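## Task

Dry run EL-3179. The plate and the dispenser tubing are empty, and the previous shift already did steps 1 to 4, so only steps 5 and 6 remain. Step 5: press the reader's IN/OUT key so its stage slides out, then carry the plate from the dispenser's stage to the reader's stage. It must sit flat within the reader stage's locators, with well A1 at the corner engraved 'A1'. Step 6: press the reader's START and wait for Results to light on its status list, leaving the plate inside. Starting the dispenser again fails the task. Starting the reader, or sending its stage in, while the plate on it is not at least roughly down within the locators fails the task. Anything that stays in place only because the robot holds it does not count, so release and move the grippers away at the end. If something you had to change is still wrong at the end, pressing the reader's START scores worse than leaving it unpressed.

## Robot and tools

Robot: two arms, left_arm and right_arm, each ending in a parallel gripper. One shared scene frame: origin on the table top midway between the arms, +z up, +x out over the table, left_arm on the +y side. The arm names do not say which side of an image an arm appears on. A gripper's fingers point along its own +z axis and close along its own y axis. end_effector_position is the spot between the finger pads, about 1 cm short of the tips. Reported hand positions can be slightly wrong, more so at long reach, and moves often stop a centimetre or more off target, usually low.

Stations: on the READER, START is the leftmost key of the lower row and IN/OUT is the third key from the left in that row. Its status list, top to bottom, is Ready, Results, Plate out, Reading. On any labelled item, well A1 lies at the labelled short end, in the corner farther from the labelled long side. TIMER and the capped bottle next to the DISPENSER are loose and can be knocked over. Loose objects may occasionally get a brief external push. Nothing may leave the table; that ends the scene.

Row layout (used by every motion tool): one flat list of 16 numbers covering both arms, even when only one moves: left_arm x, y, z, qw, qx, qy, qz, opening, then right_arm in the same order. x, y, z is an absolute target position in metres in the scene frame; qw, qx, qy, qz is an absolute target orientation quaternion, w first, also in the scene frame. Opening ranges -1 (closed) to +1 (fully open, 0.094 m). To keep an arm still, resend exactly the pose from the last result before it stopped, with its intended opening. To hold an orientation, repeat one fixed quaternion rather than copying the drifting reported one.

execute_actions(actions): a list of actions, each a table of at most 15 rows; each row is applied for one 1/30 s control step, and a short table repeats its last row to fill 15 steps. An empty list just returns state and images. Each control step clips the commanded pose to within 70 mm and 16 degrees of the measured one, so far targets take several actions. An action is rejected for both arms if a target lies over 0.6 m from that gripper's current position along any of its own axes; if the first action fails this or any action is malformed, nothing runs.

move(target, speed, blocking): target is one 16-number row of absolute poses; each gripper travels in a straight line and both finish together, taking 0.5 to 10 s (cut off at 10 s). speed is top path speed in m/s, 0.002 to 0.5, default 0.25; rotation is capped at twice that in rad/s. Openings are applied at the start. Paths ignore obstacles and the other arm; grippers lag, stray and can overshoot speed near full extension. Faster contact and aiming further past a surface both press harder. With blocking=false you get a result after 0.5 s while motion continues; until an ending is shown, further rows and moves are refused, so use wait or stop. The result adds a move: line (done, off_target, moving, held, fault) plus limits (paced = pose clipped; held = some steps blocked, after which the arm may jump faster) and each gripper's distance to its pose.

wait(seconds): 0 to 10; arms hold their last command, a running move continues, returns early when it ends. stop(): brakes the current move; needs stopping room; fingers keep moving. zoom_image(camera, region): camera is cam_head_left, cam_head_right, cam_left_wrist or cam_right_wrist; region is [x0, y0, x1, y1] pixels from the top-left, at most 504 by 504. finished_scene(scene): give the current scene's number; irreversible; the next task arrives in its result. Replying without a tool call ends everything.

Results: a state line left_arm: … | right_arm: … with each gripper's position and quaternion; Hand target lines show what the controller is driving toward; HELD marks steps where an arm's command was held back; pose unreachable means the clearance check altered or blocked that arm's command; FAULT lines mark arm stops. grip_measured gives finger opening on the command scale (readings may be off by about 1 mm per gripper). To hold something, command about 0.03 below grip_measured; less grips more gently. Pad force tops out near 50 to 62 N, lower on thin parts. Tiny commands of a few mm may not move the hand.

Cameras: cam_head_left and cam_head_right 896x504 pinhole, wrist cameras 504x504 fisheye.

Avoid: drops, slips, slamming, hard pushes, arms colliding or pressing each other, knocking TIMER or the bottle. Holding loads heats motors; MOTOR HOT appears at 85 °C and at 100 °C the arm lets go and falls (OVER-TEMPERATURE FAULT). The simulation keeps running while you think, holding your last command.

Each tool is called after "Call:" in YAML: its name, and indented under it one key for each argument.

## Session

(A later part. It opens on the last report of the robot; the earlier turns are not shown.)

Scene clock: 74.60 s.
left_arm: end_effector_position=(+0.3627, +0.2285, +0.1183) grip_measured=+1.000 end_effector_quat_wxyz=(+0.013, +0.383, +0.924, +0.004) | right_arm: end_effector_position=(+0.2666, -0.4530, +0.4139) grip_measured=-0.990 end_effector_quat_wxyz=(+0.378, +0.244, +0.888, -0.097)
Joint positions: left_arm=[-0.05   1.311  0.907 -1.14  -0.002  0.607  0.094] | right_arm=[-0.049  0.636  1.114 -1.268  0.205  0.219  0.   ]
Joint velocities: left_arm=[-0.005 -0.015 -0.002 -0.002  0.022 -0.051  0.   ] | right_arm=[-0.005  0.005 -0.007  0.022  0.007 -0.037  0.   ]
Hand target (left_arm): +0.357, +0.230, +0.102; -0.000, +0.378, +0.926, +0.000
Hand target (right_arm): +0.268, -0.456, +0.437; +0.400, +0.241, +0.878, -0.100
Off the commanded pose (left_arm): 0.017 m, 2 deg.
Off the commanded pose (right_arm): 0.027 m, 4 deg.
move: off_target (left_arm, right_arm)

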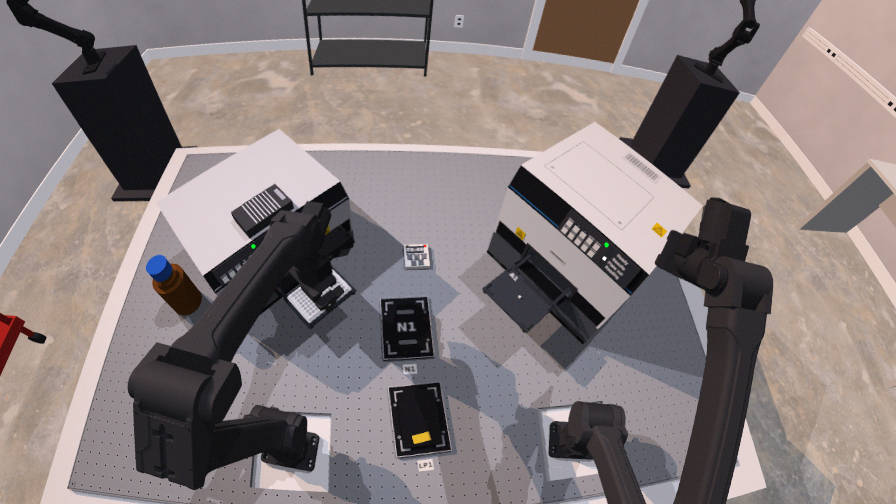

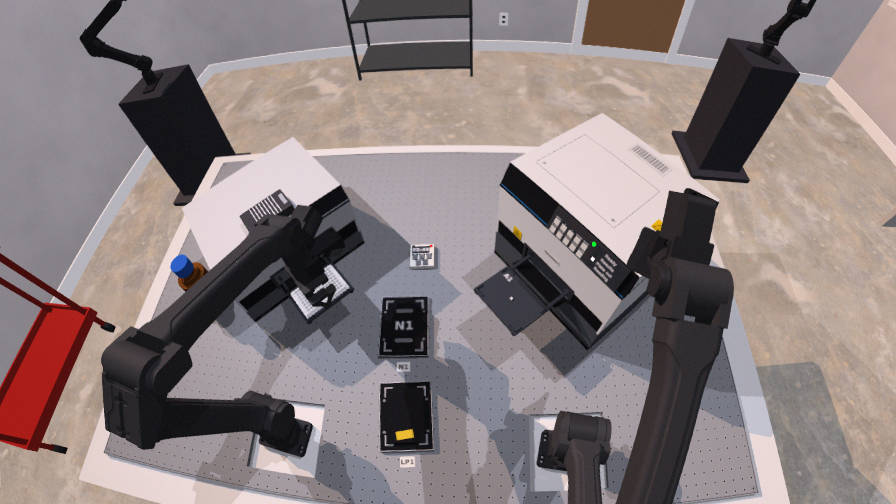

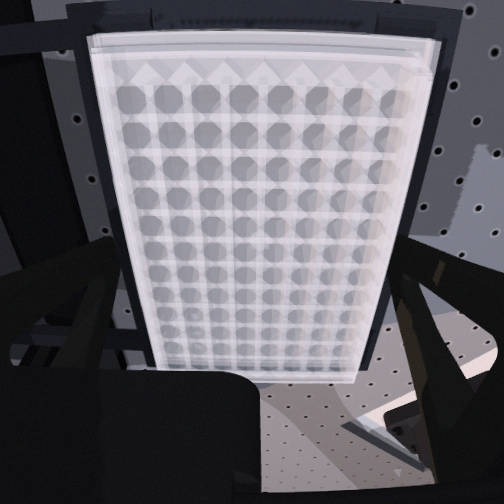

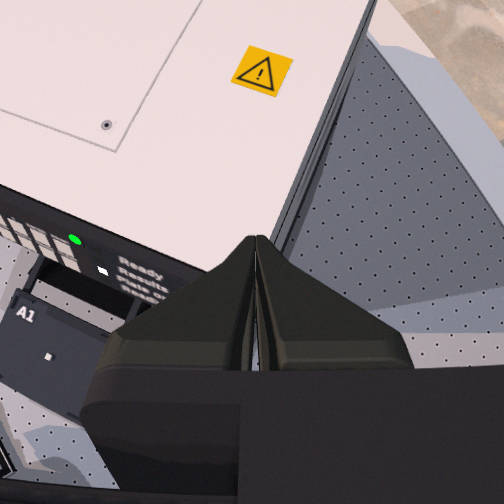

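Call:
move:
  target: [0.358,0.229,0.126,0,0.383,0.924,0,1, 0.267,-0.453,0.414,0.378,0.244,0.888,-0.097,-1]
  speed: 0.05

Scene clock: 76.83 s.
left_arm: end_effector_position=(+0.3535, +0.2302, +0.1182) grip_measured=+1.000 end_effector_quat_wxyz=(-0.005, +0.383, +0.924, +0.000) | right_arm: end_effector_position=(+0.2666, -0.4530, +0.4139) grip_measured=-0.990 end_effector_quat_wxyz=(+0.378, +0.243, +0.888, -0.097)
Joint positions: left_arm=[-0.05   1.311  0.907 -1.178 -0.002  0.607  0.094] | right_arm=[-0.049  0.636  1.114 -1.268  0.205  0.216  0.   ]
Joint velocities: left_arm=[-0.005 -0.015  0.002  0.012 -0.051 -0.022  0.   ] | right_arm=[-0.005 -0.024  0.007 -0.002 -0.125 -0.051 -0.001]
Hand target (left_arm): +0.358, +0.229, +0.126; -0.000, +0.383, +0.924, +0.000
Hand target (right_arm): +0.267, -0.453, +0.414; +0.378, +0.244, +0.888, -0.097
Off the commanded pose (left_arm): 0.009 m, 1 deg.
Off the commanded pose (right_arm): 0.000 m, 0 deg.
move: done

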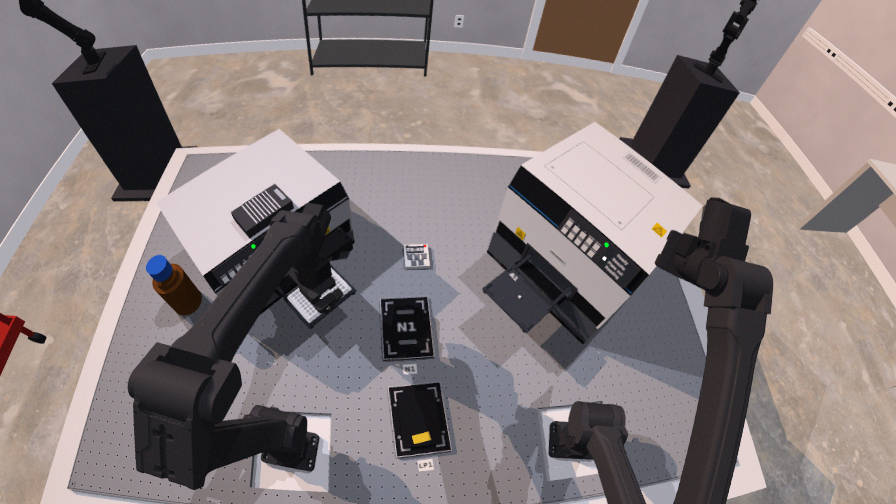

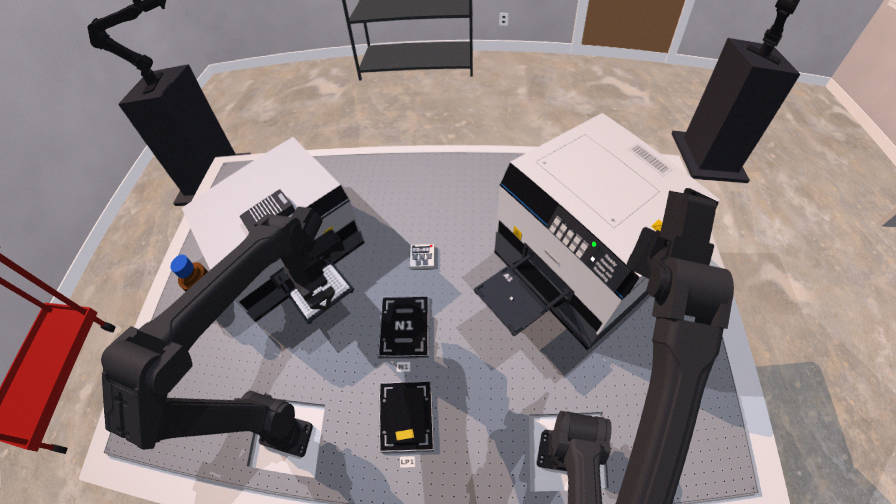

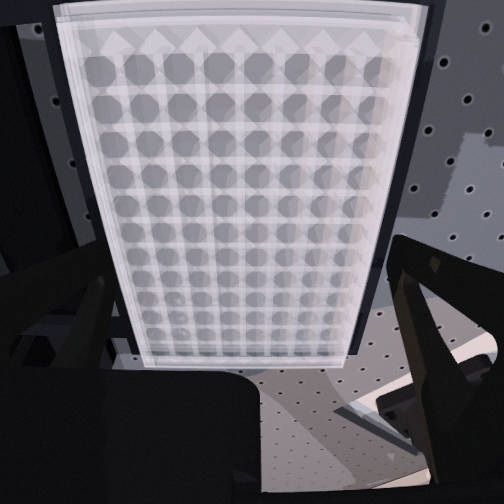

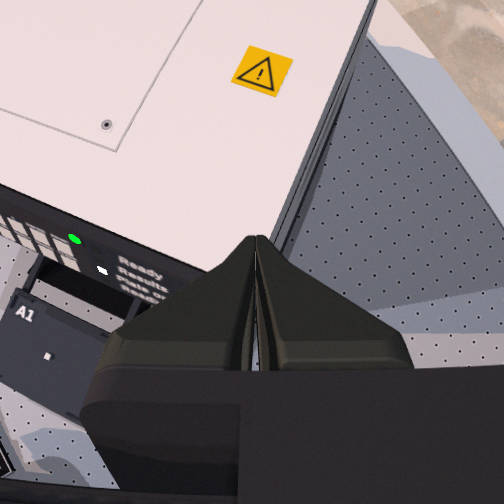

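Call:
execute_actions:
  actions:
    - [[0.360,0.229,0.113,0,0.383,0.924,0,1, 0.267,-0.453,0.414,0.378,0.244,0.888,-0.097,-1]]
    - [[0.360,0.229,0.113,0,0.383,0.924,0,0.85, 0.267,-0.453,0.414,0.378,0.244,0.888,-0.097,-1],[0.360,0.229,0.113,0,0.383,0.924,0,0.85, 0.267,-0.453,0.414,0.378,0.244,0.888,-0.097,-1],[0.360,0.229,0.113,0,0.383,0.924,0,0.82, 0.267,-0.453,0.414,0.378,0.244,0.888,-0.097,-1],[0.360,0.229,0.113,0,0.383,0.924,0,0.8, 0.267,-0.453,0.414,0.378,0.244,0.888,-0.097,-1],[0.360,0.229,0.113,0,0.383,0.924,0,0.77, 0.267,-0.453,0.414,0.378,0.244,0.888,-0.097,-1]]
    - [[0.360,0.229,0.113,0,0.383,0.924,0,0.72, 0.267,-0.453,0.414,0.378,0.244,0.888,-0.097,-1]]

Scene clock: 81.83 s.
left_arm: end_effector_position=(+0.3576, +0.2301, +0.1182) grip_measured=+0.769 end_effector_quat_wxyz=(+0.003, +0.383, +0.924, +0.003) | right_arm: end_effector_position=(+0.2666, -0.4530, +0.4139) grip_measured=-0.990 end_effector_quat_wxyz=(+0.378, +0.243, +0.888, -0.097)
Joint positions: left_arm=[-0.049  1.311  0.907 -1.161 -0.005  0.607  0.083] | right_arm=[-0.049  0.636  1.114 -1.268  0.205  0.216  0.   ]
Joint velocities: left_arm=[-0.005 -0.005  0.002 -0.012  0.037 -0.066 -0.   ] | right_arm=[-0.005 -0.034 -0.017 -0.002 -0.066 -0.051 -0.001]
Hand target (left_arm): +0.360, +0.229, +0.113; -0.000, +0.383, +0.924, +0.000
Hand target (right_arm): +0.267, -0.453, +0.414; +0.378, +0.244, +0.888, -0.097
Off the commanded pose (left_arm): 0.006 m, 0 deg.
Off the commanded pose (right_arm): 0.000 m, 0 deg.
Step readings (end_effector_position; steps 1 to 15: 1st action; 16 to 30: 2nd action; 31 to 45: 3rd action):
0: left_arm (+0.3535, +0.2302, +0.1182) | right_arm (+0.2666, -0.4530, +0.4139)
1: left_arm (+0.3540, +0.2301, +0.1182) | right_arm (+0.2666, -0.4530, +0.4139)
2: left_arm (+0.3549, +0.2299, +0.1182) | right_arm (+0.2666, -0.4530, +0.4139)
4: left_arm (+0.3562, +0.2297, +0.1182) | right_arm (+0.2666, -0.4530, +0.4139)
8: left_arm (+0.3567, +0.2296, +0.1182) | right_arm (+0.2666, -0.4530, +0.4139)
15: left_arm (+0.3567, +0.2296, +0.1182) | right_arm (+0.2666, -0.4530, +0.4139)
16: left_arm (+0.3567, +0.2296, +0.1182) | right_arm (+0.2666, -0.4530, +0.4139)
17: left_arm (+0.3568, +0.2296, +0.1182) | right_arm (+0.2666, -0.4530, +0.4139)
19: left_arm (+0.3576, +0.2301, +0.1182) | right_arm (+0.2666, -0.4530, +0.4139)
23: left_arm (+0.3576, +0.2301, +0.1182) | right_arm (+0.2666, -0.4530, +0.4139)
30: left_arm (+0.3576, +0.2301, +0.1182) | right_arm (+0.2666, -0.4530, +0.4139)
31: left_arm (+0.3576, +0.2301, +0.1182) | right_arm (+0.2666, -0.4530, +0.4139)
32: left_arm (+0.3576, +0.2301, +0.1182) | right_arm (+0.2666, -0.4530, +0.4139)
34: left_arm (+0.3576, +0.2301, +0.1182) | right_arm (+0.2666, -0.4530, +0.4139)
38: left_arm (+0.3576, +0.2301, +0.1182) | right_arm (+0.2666, -0.4530, +0.4139)
45: end_effector_position above

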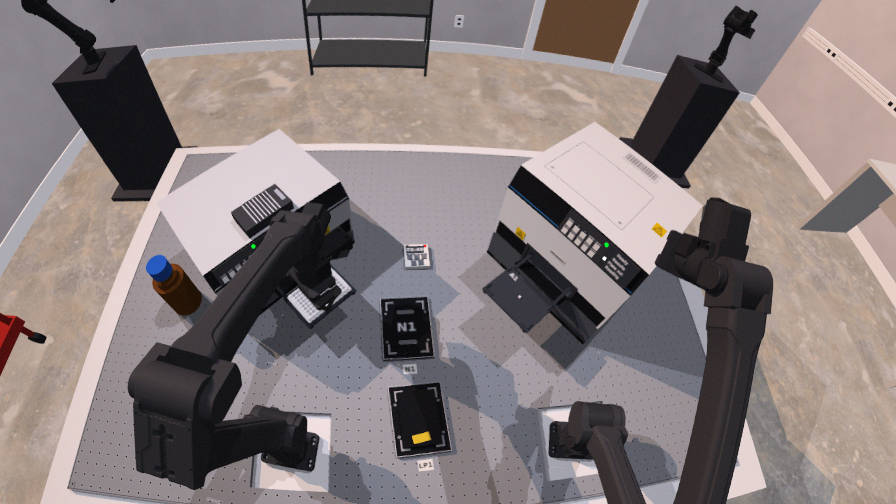

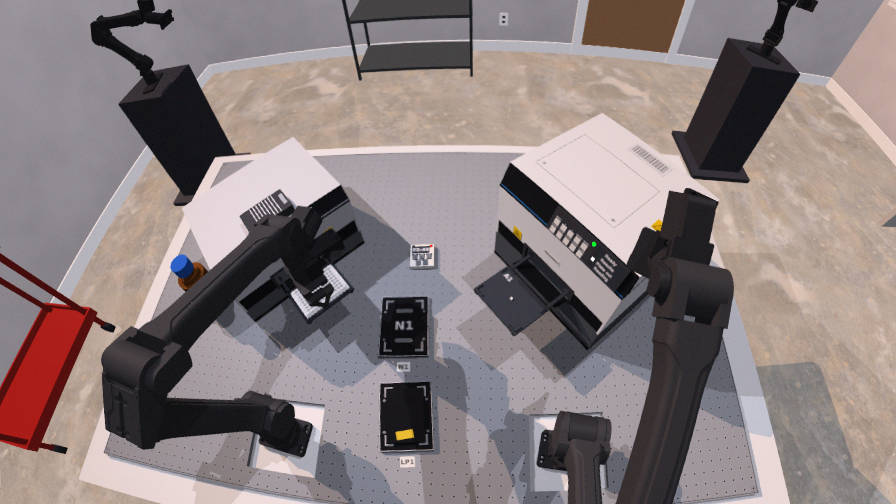

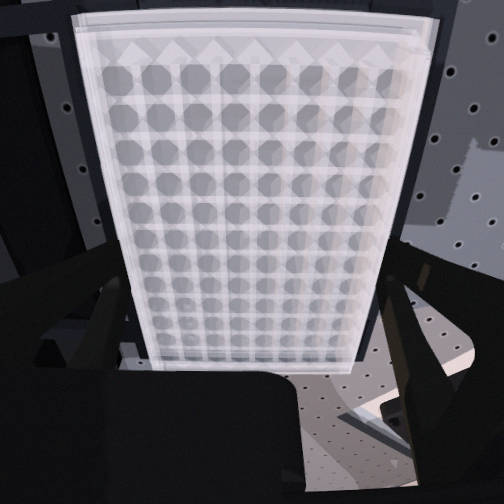

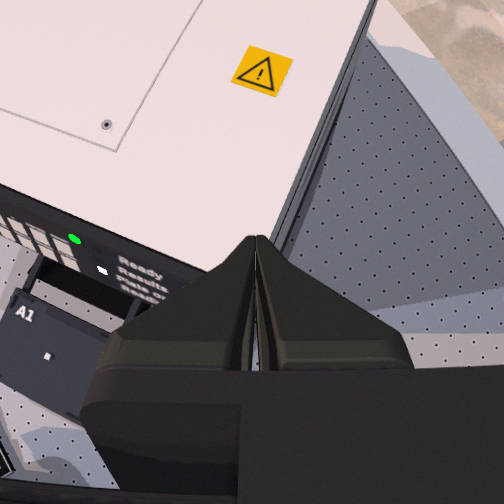

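Call:
move:
  target: [0.355,0.222,0.19,0,0.383,0.924,0,0.73, 0.267,-0.453,0.414,0.378,0.244,0.888,-0.097,-1]
  speed: 0.1

Call:
move:
  target: [0.32,-0.18,0.21,0,-0.342,0.94,0,0.73, 0.267,-0.453,0.414,0.378,0.244,0.888,-0.097,-1]
  speed: 0.3

Scene clock: 87.13 s.
left_arm: end_effector_position=(+0.3393, +0.2294, +0.1686) grip_measured=+0.769 end_effector_quat_wxyz=(-0.023, +0.384, +0.923, -0.003) | right_arm: end_effector_position=(+0.2666, -0.4530, +0.4139) grip_measured=-0.990 end_effector_quat_wxyz=(+0.378, +0.243, +0.888, -0.097)
Joint positions: left_arm=[-0.06   1.251  0.994 -1.36  -0.004  0.597  0.083] | right_arm=[-0.049  0.636  1.114 -1.268  0.205  0.216  0.   ]
Joint velocities: left_arm=[-0.024 -0.015 -0.012  0.002 -0.051 -0.037  0.   ] | right_arm=[-0.005 -0.005 -0.002 -0.017  0.066 -0.022  0.   ]
Hand target (left_arm): +0.353, +0.222, +0.190; +0.000, +0.383, +0.924, -0.000
Hand target (right_arm): +0.267, -0.453, +0.414; +0.378, +0.244, +0.888, -0.097
Off the commanded pose (left_arm): 0.028 m, 3 deg.
Off the commanded pose (right_arm): 0.000 m, 0 deg.
move: off_target (left_arm)

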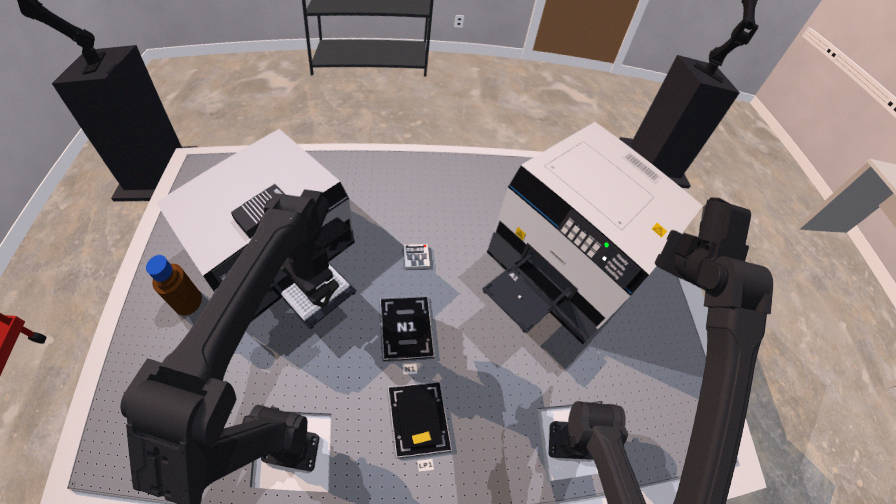

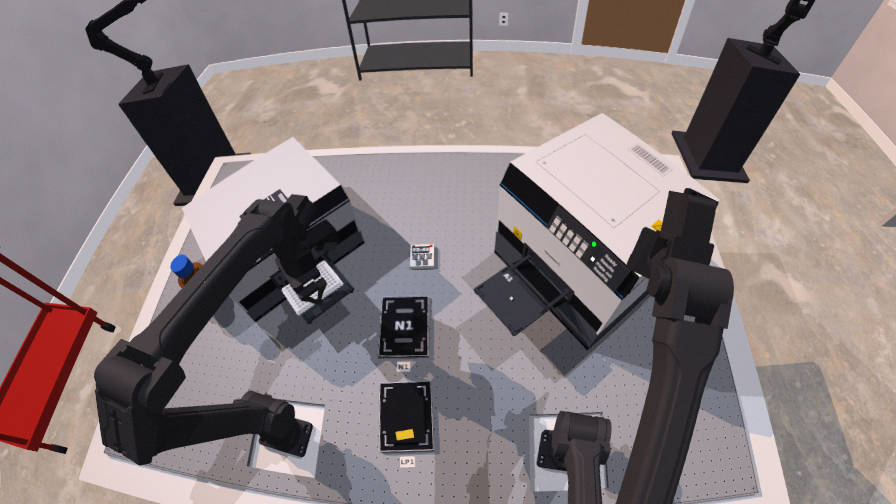

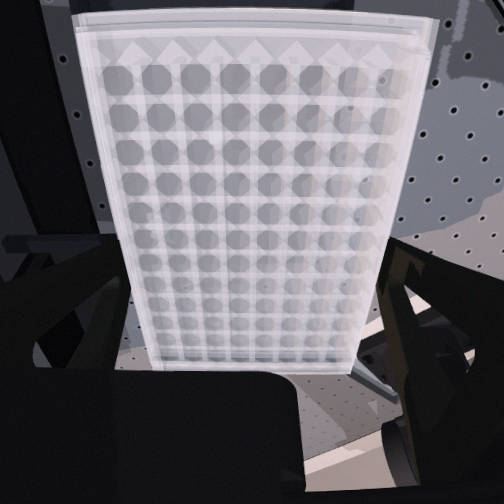

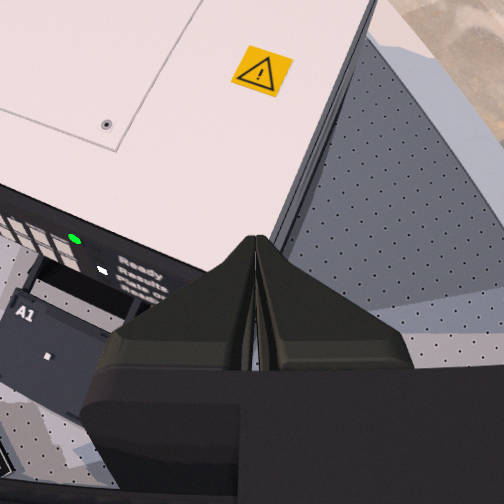

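Scene clock: 90.27 s.
left_arm: end_effector_position=(+0.3044, -0.1648, +0.1970) grip_measured=+0.769 end_effector_quat_wxyz=(-0.012, -0.336, +0.942, +0.017) | right_arm: end_effector_position=(+0.2666, -0.4530, +0.4139) grip_measured=-0.990 end_effector_quat_wxyz=(+0.378, +0.243, +0.888, -0.097)
Joint positions: left_arm=[-0.877  1.781  1.665 -1.493  0.015 -1.692  0.083] | right_arm=[-0.049  0.636  1.114 -1.268  0.205  0.216  0.   ]
Joint velocities: left_arm=[-0.024 -0.015  0.002  0.002 -0.037 -0.081  0.001] | right_arm=[-0.015 -0.015  0.007 -0.002  0.066  0.081 -0.   ]
Hand target (left_arm): +0.313, -0.179, +0.210; -0.006, -0.342, +0.940, +0.003
Hand target (right_arm): +0.267, -0.453, +0.414; +0.378, +0.244, +0.888, -0.097
Off the commanded pose (left_arm): 0.025 m, 2 deg.
Off the commanded pose (right_arm): 0.000 m, 0 deg.
move: off_target (left_arm)

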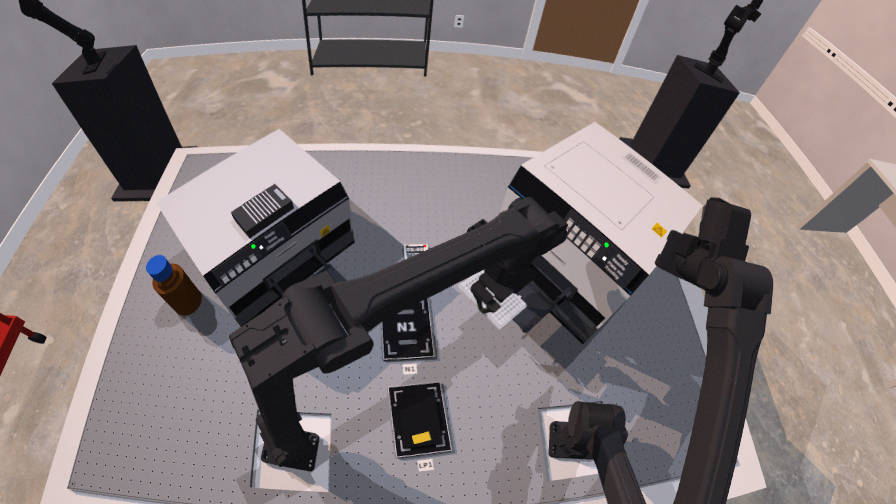

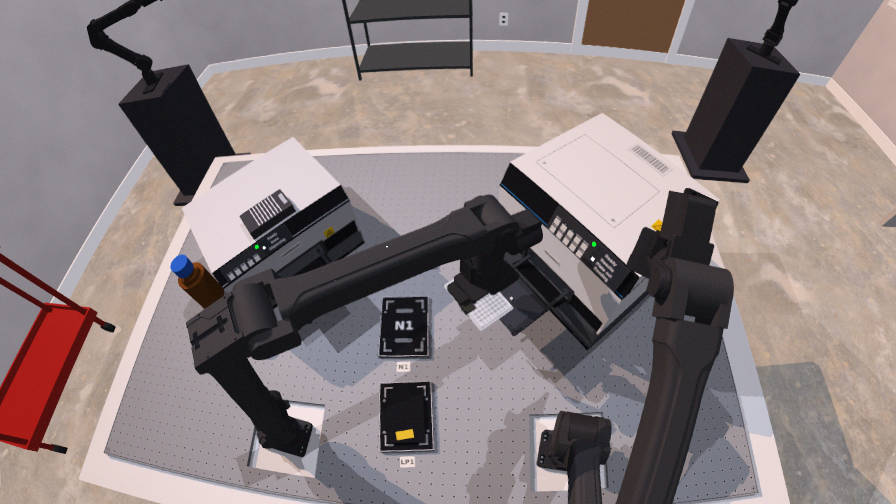

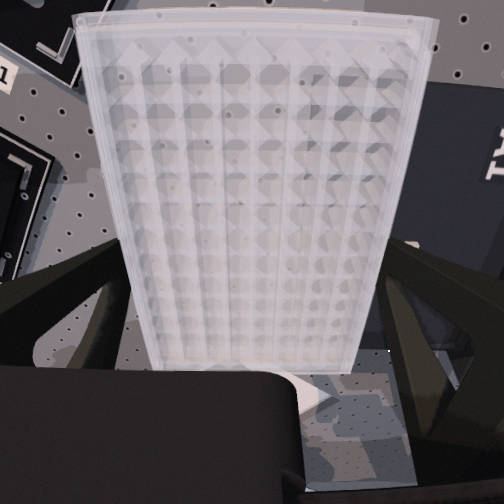

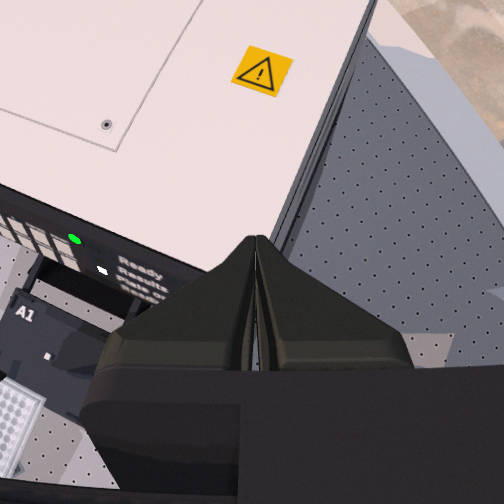

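Call:
move:
  target: [0.330,-0.244,0.215,0,-0.325,0.946,0,0.73, 0.267,-0.453,0.414,0.378,0.244,0.888,-0.097,-1]
  speed: 0.12

Scene clock: 95.03 s.
left_arm: end_effector_position=(+0.3242, -0.2285, +0.2061) grip_measured=+0.769 end_effector_quat_wxyz=(-0.005, -0.322, +0.947, +0.011) | right_arm: end_effector_position=(+0.2666, -0.4530, +0.4139) grip_measured=-0.990 end_effector_quat_wxyz=(+0.378, +0.243, +0.888, -0.097)
Joint positions: left_arm=[-0.908  1.952  1.939 -1.582  0.005 -1.695  0.083] | right_arm=[-0.049  0.636  1.114 -1.268  0.205  0.216  0.   ]
Joint velocities: left_arm=[-0.024 -0.015  0.007 -0.027 -0.051 -0.037 -0.   ] | right_arm=[-0.015  0.015  0.012 -0.017  0.007 -0.095  0.001]
Hand target (left_arm): +0.328, -0.243, +0.215; -0.000, -0.324, +0.946, -0.001
Hand target (right_arm): +0.267, -0.453, +0.414; +0.378, +0.244, +0.888, -0.097
Off the commanded pose (left_arm): 0.019 m, 1 deg.
Off the commanded pose (right_arm): 0.000 m, 0 deg.
move: off_target (left_arm)

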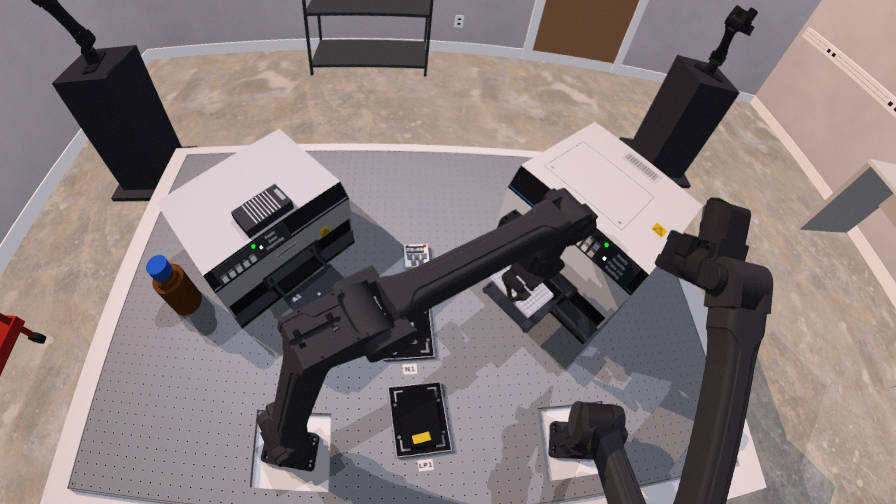

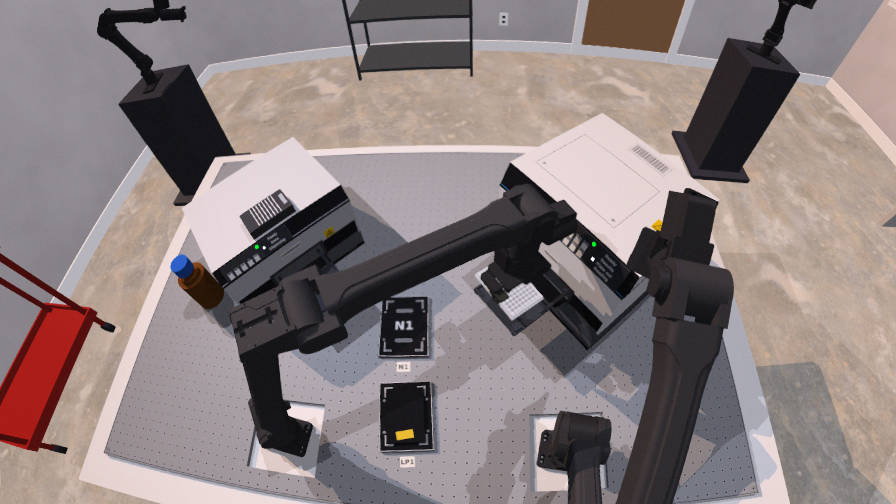

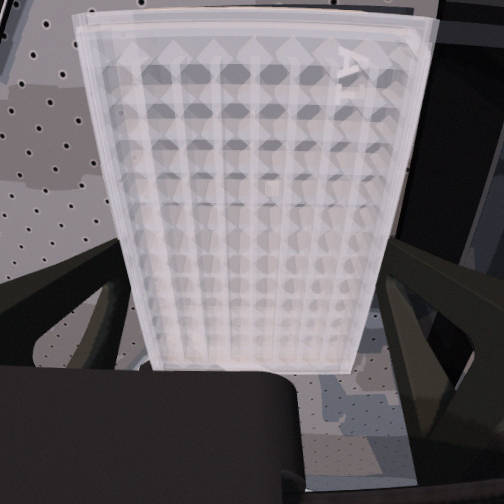

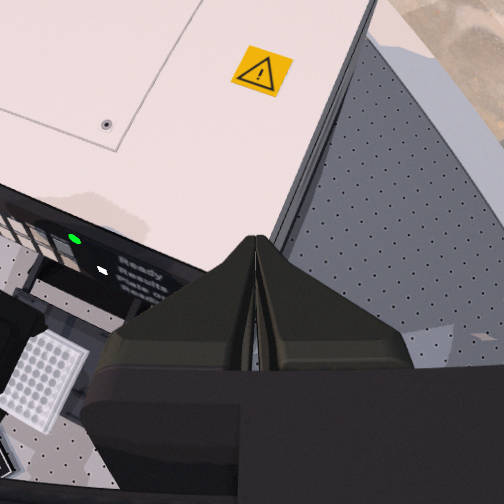

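Call:
move:
  target: [0.325,-0.241,0.178,0,-0.325,0.946,0,0.73, 0.267,-0.453,0.414,0.378,0.244,0.888,-0.097,-1]
  speed: 0.06

Scene clock: 97.77 s.
left_arm: end_effector_position=(+0.3296, -0.2375, +0.1952) grip_measured=+0.769 end_effector_quat_wxyz=(-0.000, -0.324, +0.946, -0.010) | right_arm: end_effector_position=(+0.2666, -0.4530, +0.4139) grip_measured=-0.990 end_effector_quat_wxyz=(+0.378, +0.243, +0.888, -0.097)
Joint positions: left_arm=[-0.908  1.952  1.911 -1.509  0.005 -1.699  0.083] | right_arm=[-0.049  0.636  1.114 -1.268  0.205  0.216  0.   ]
Joint velocities: left_arm=[-0.015 -0.005 -0.002 -0.002 -0.007  0.051 -0.001] | right_arm=[-0.005 -0.015  0.007  0.002 -0.081 -0.037 -0.001]
Hand target (left_arm): +0.325, -0.241, +0.178; -0.000, -0.325, +0.946, +0.000
Hand target (right_arm): +0.267, -0.453, +0.414; +0.378, +0.244, +0.888, -0.097
Off the commanded pose (left_arm): 0.018 m, 1 deg.
Off the commanded pose (right_arm): 0.000 m, 0 deg.
move: off_target (left_arm)

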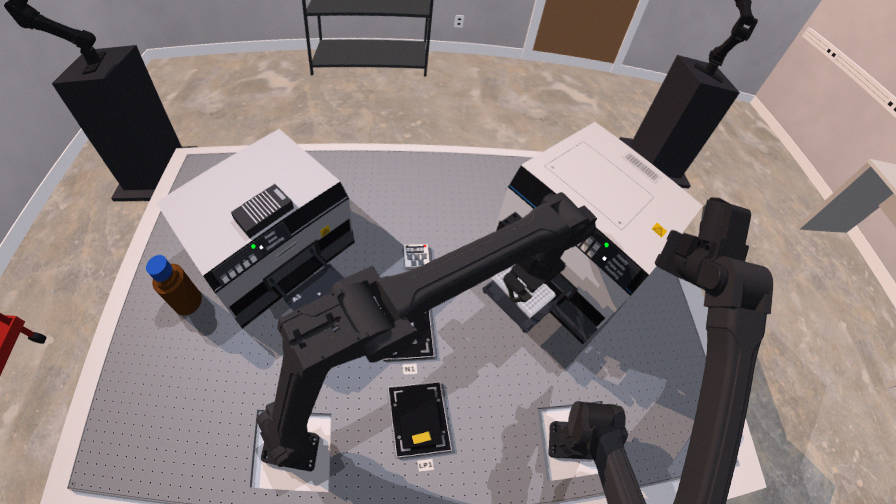

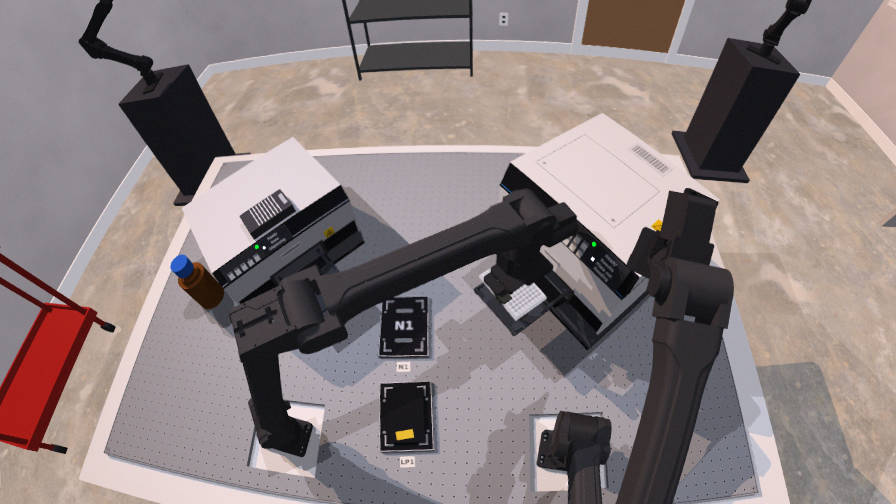

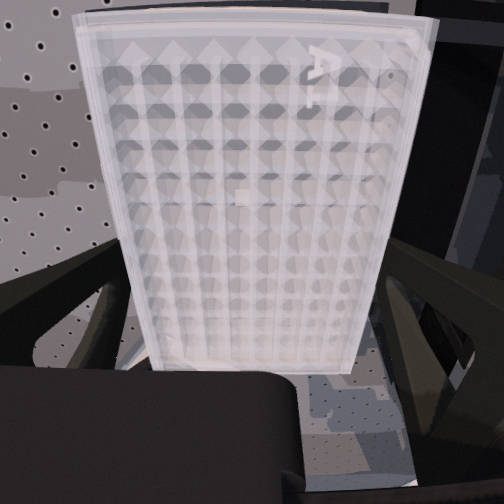

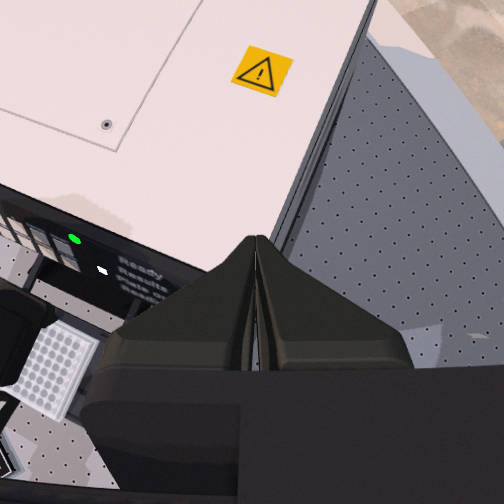

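Call:
move:
  target: [0.3225,-0.2375,0.163,0,-0.345,0.939,0.008,0.73, 0.267,-0.453,0.414,0.378,0.244,0.888,-0.097,-1]
  speed: 0.05

Scene clock: 100.93 s.
left_arm: end_effector_position=(+0.3278, -0.2343, +0.1819) grip_measured=+0.769 end_effector_quat_wxyz=(+0.000, -0.344, +0.939, -0.004) | right_arm: end_effector_position=(+0.2666, -0.4530, +0.4139) grip_measured=-0.990 end_effector_quat_wxyz=(+0.378, +0.243, +0.888, -0.097)
Joint positions: left_arm=[-0.909  1.952  1.876 -1.486  0.001 -1.742  0.083] | right_arm=[-0.049  0.636  1.114 -1.268  0.205  0.216  0.   ]
Joint velocities: left_arm=[-0.005 -0.015  0.017 -0.002 -0.066 -0.066 -0.   ] | right_arm=[-0.005 -0.015 -0.012 -0.002 -0.022 -0.022  0.001]
Hand target (left_arm): +0.323, -0.237, +0.163; +0.000, -0.345, +0.939, +0.008
Hand target (right_arm): +0.267, -0.453, +0.414; +0.378, +0.244, +0.888, -0.097
Off the commanded pose (left_arm): 0.020 m, 1 deg.
Off the commanded pose (right_arm): 0.000 m, 0 deg.
move: off_target (left_arm)

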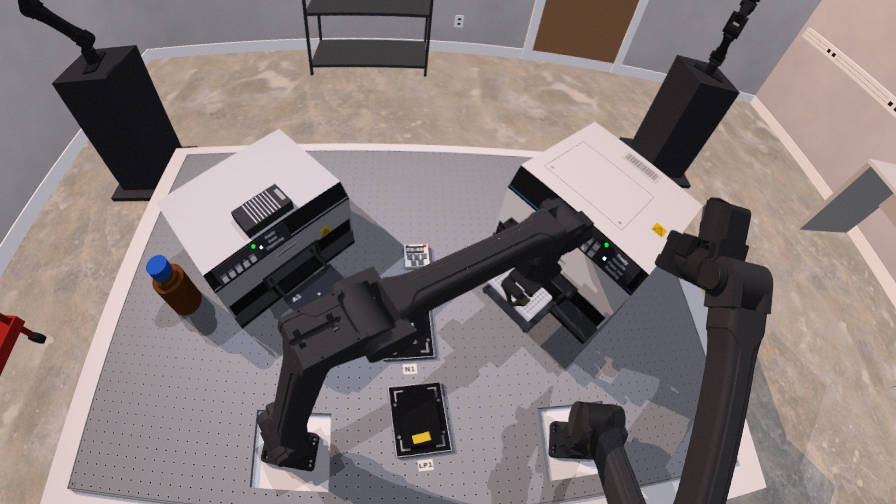

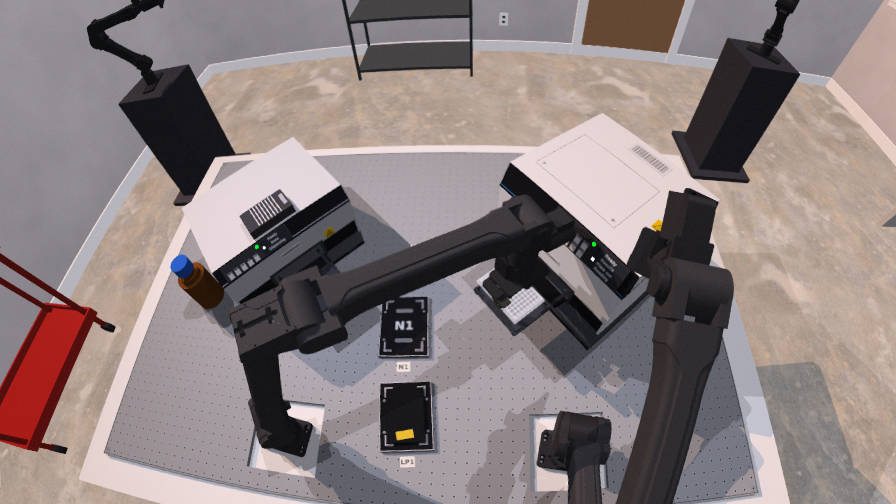

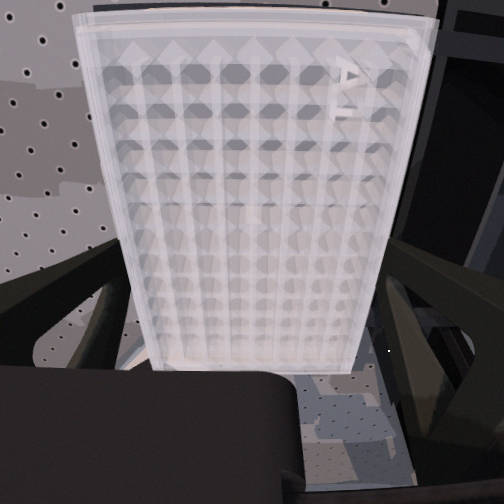

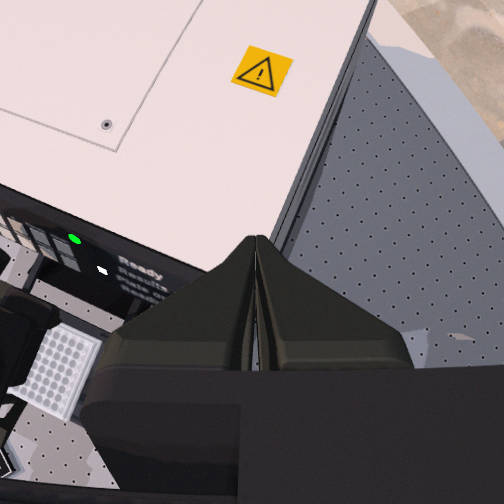

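Call:
move:
  target: [0.3185,-0.2405,0.158,0,-0.332,0.943,0.008,0.73, 0.267,-0.453,0.414,0.378,0.244,0.888,-0.097,-1]
  speed: 0.04

Call:
zoom_image:
  camera: "cam_head_right"
  region: [460, 250, 580, 350]

Call:
zoom_image:
  camera: "cam_right_wrist"
  region: [0, 280, 170, 450]

Scene clock: 104.57 s.
left_arm: end_effector_position=(+0.3223, -0.2377, +0.1787) grip_measured=+0.769 end_effector_quat_wxyz=(+0.000, -0.340, +0.940, -0.005) | right_arm: end_effector_position=(+0.2666, -0.4530, +0.4139) grip_measured=-0.990 end_effector_quat_wxyz=(+0.378, +0.243, +0.888, -0.097)
Joint positions: left_arm=[-0.92   1.952  1.868 -1.476  0.001 -1.744  0.083] | right_arm=[-0.049  0.636  1.114 -1.268  0.205  0.216  0.   ]
Joint velocities: left_arm=[-0.005  0.005 -0.017 -0.002 -0.051 -0.007  0.001] | right_arm=[-0.005 -0.015 -0.012  0.007 -0.051 -0.081  0.   ]
Hand target (left_arm): +0.318, -0.240, +0.158; +0.000, -0.332, +0.943, +0.008
Hand target (right_arm): +0.267, -0.453, +0.414; +0.378, +0.244, +0.888, -0.097
Off the commanded pose (left_arm): 0.021 m, 2 deg.
Off the commanded pose (right_arm): 0.000 m, 0 deg.
move: off_target (left_arm)

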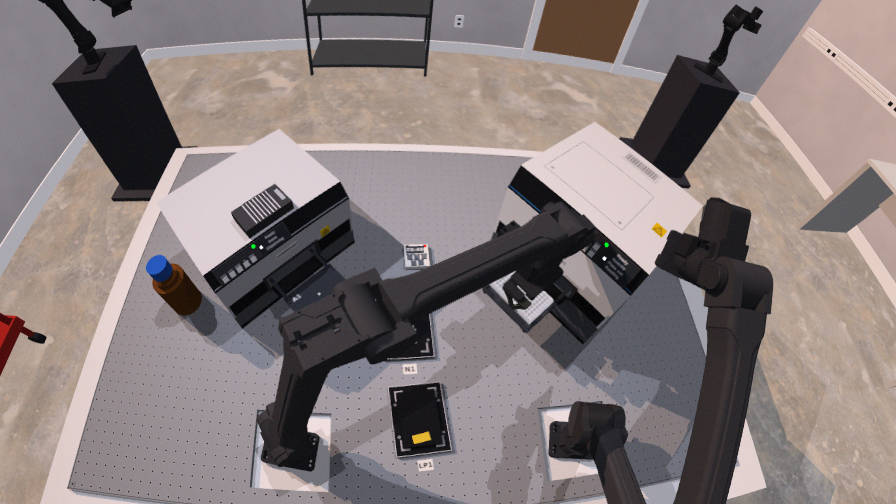

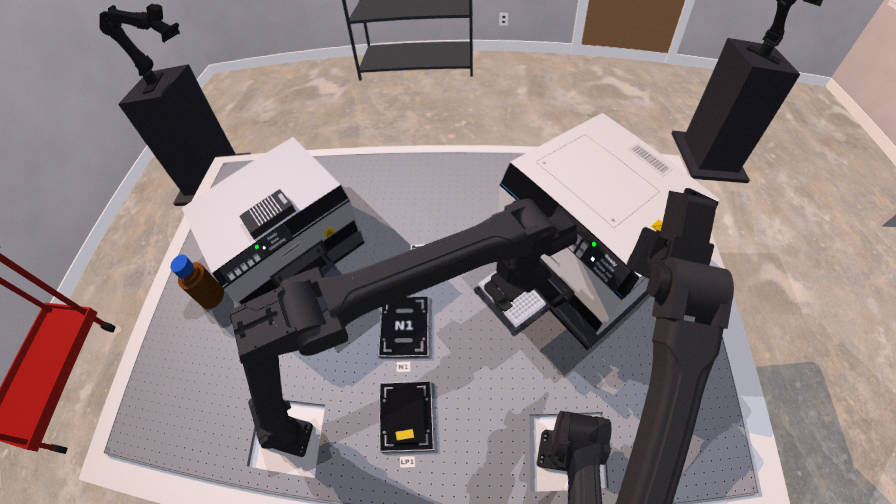

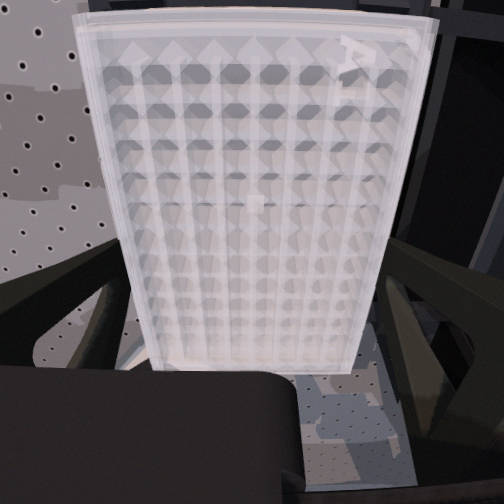

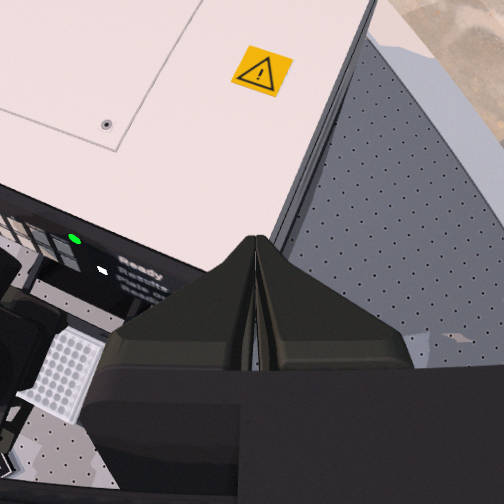

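Region (460, 250, 580, 350) of cam_head_right's 896x504 image, scaled by 4.200, with more detail than that image has.

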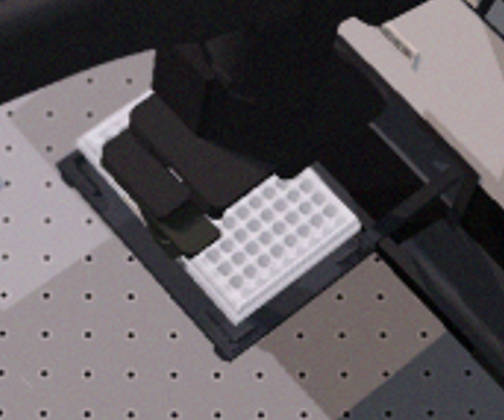

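Region (0, 280, 170, 450) of cam_right_wrist's 504x504 image, scaled by 2.965, with more detail than that image has.

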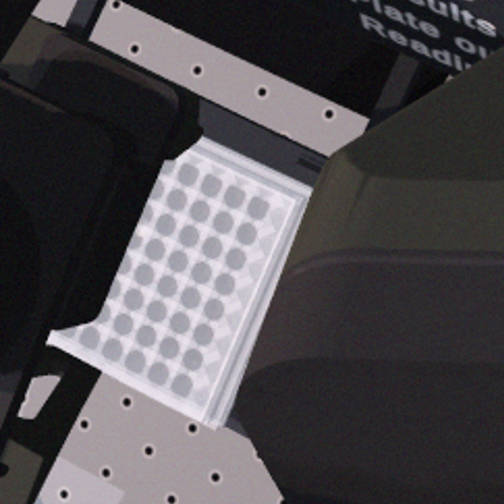

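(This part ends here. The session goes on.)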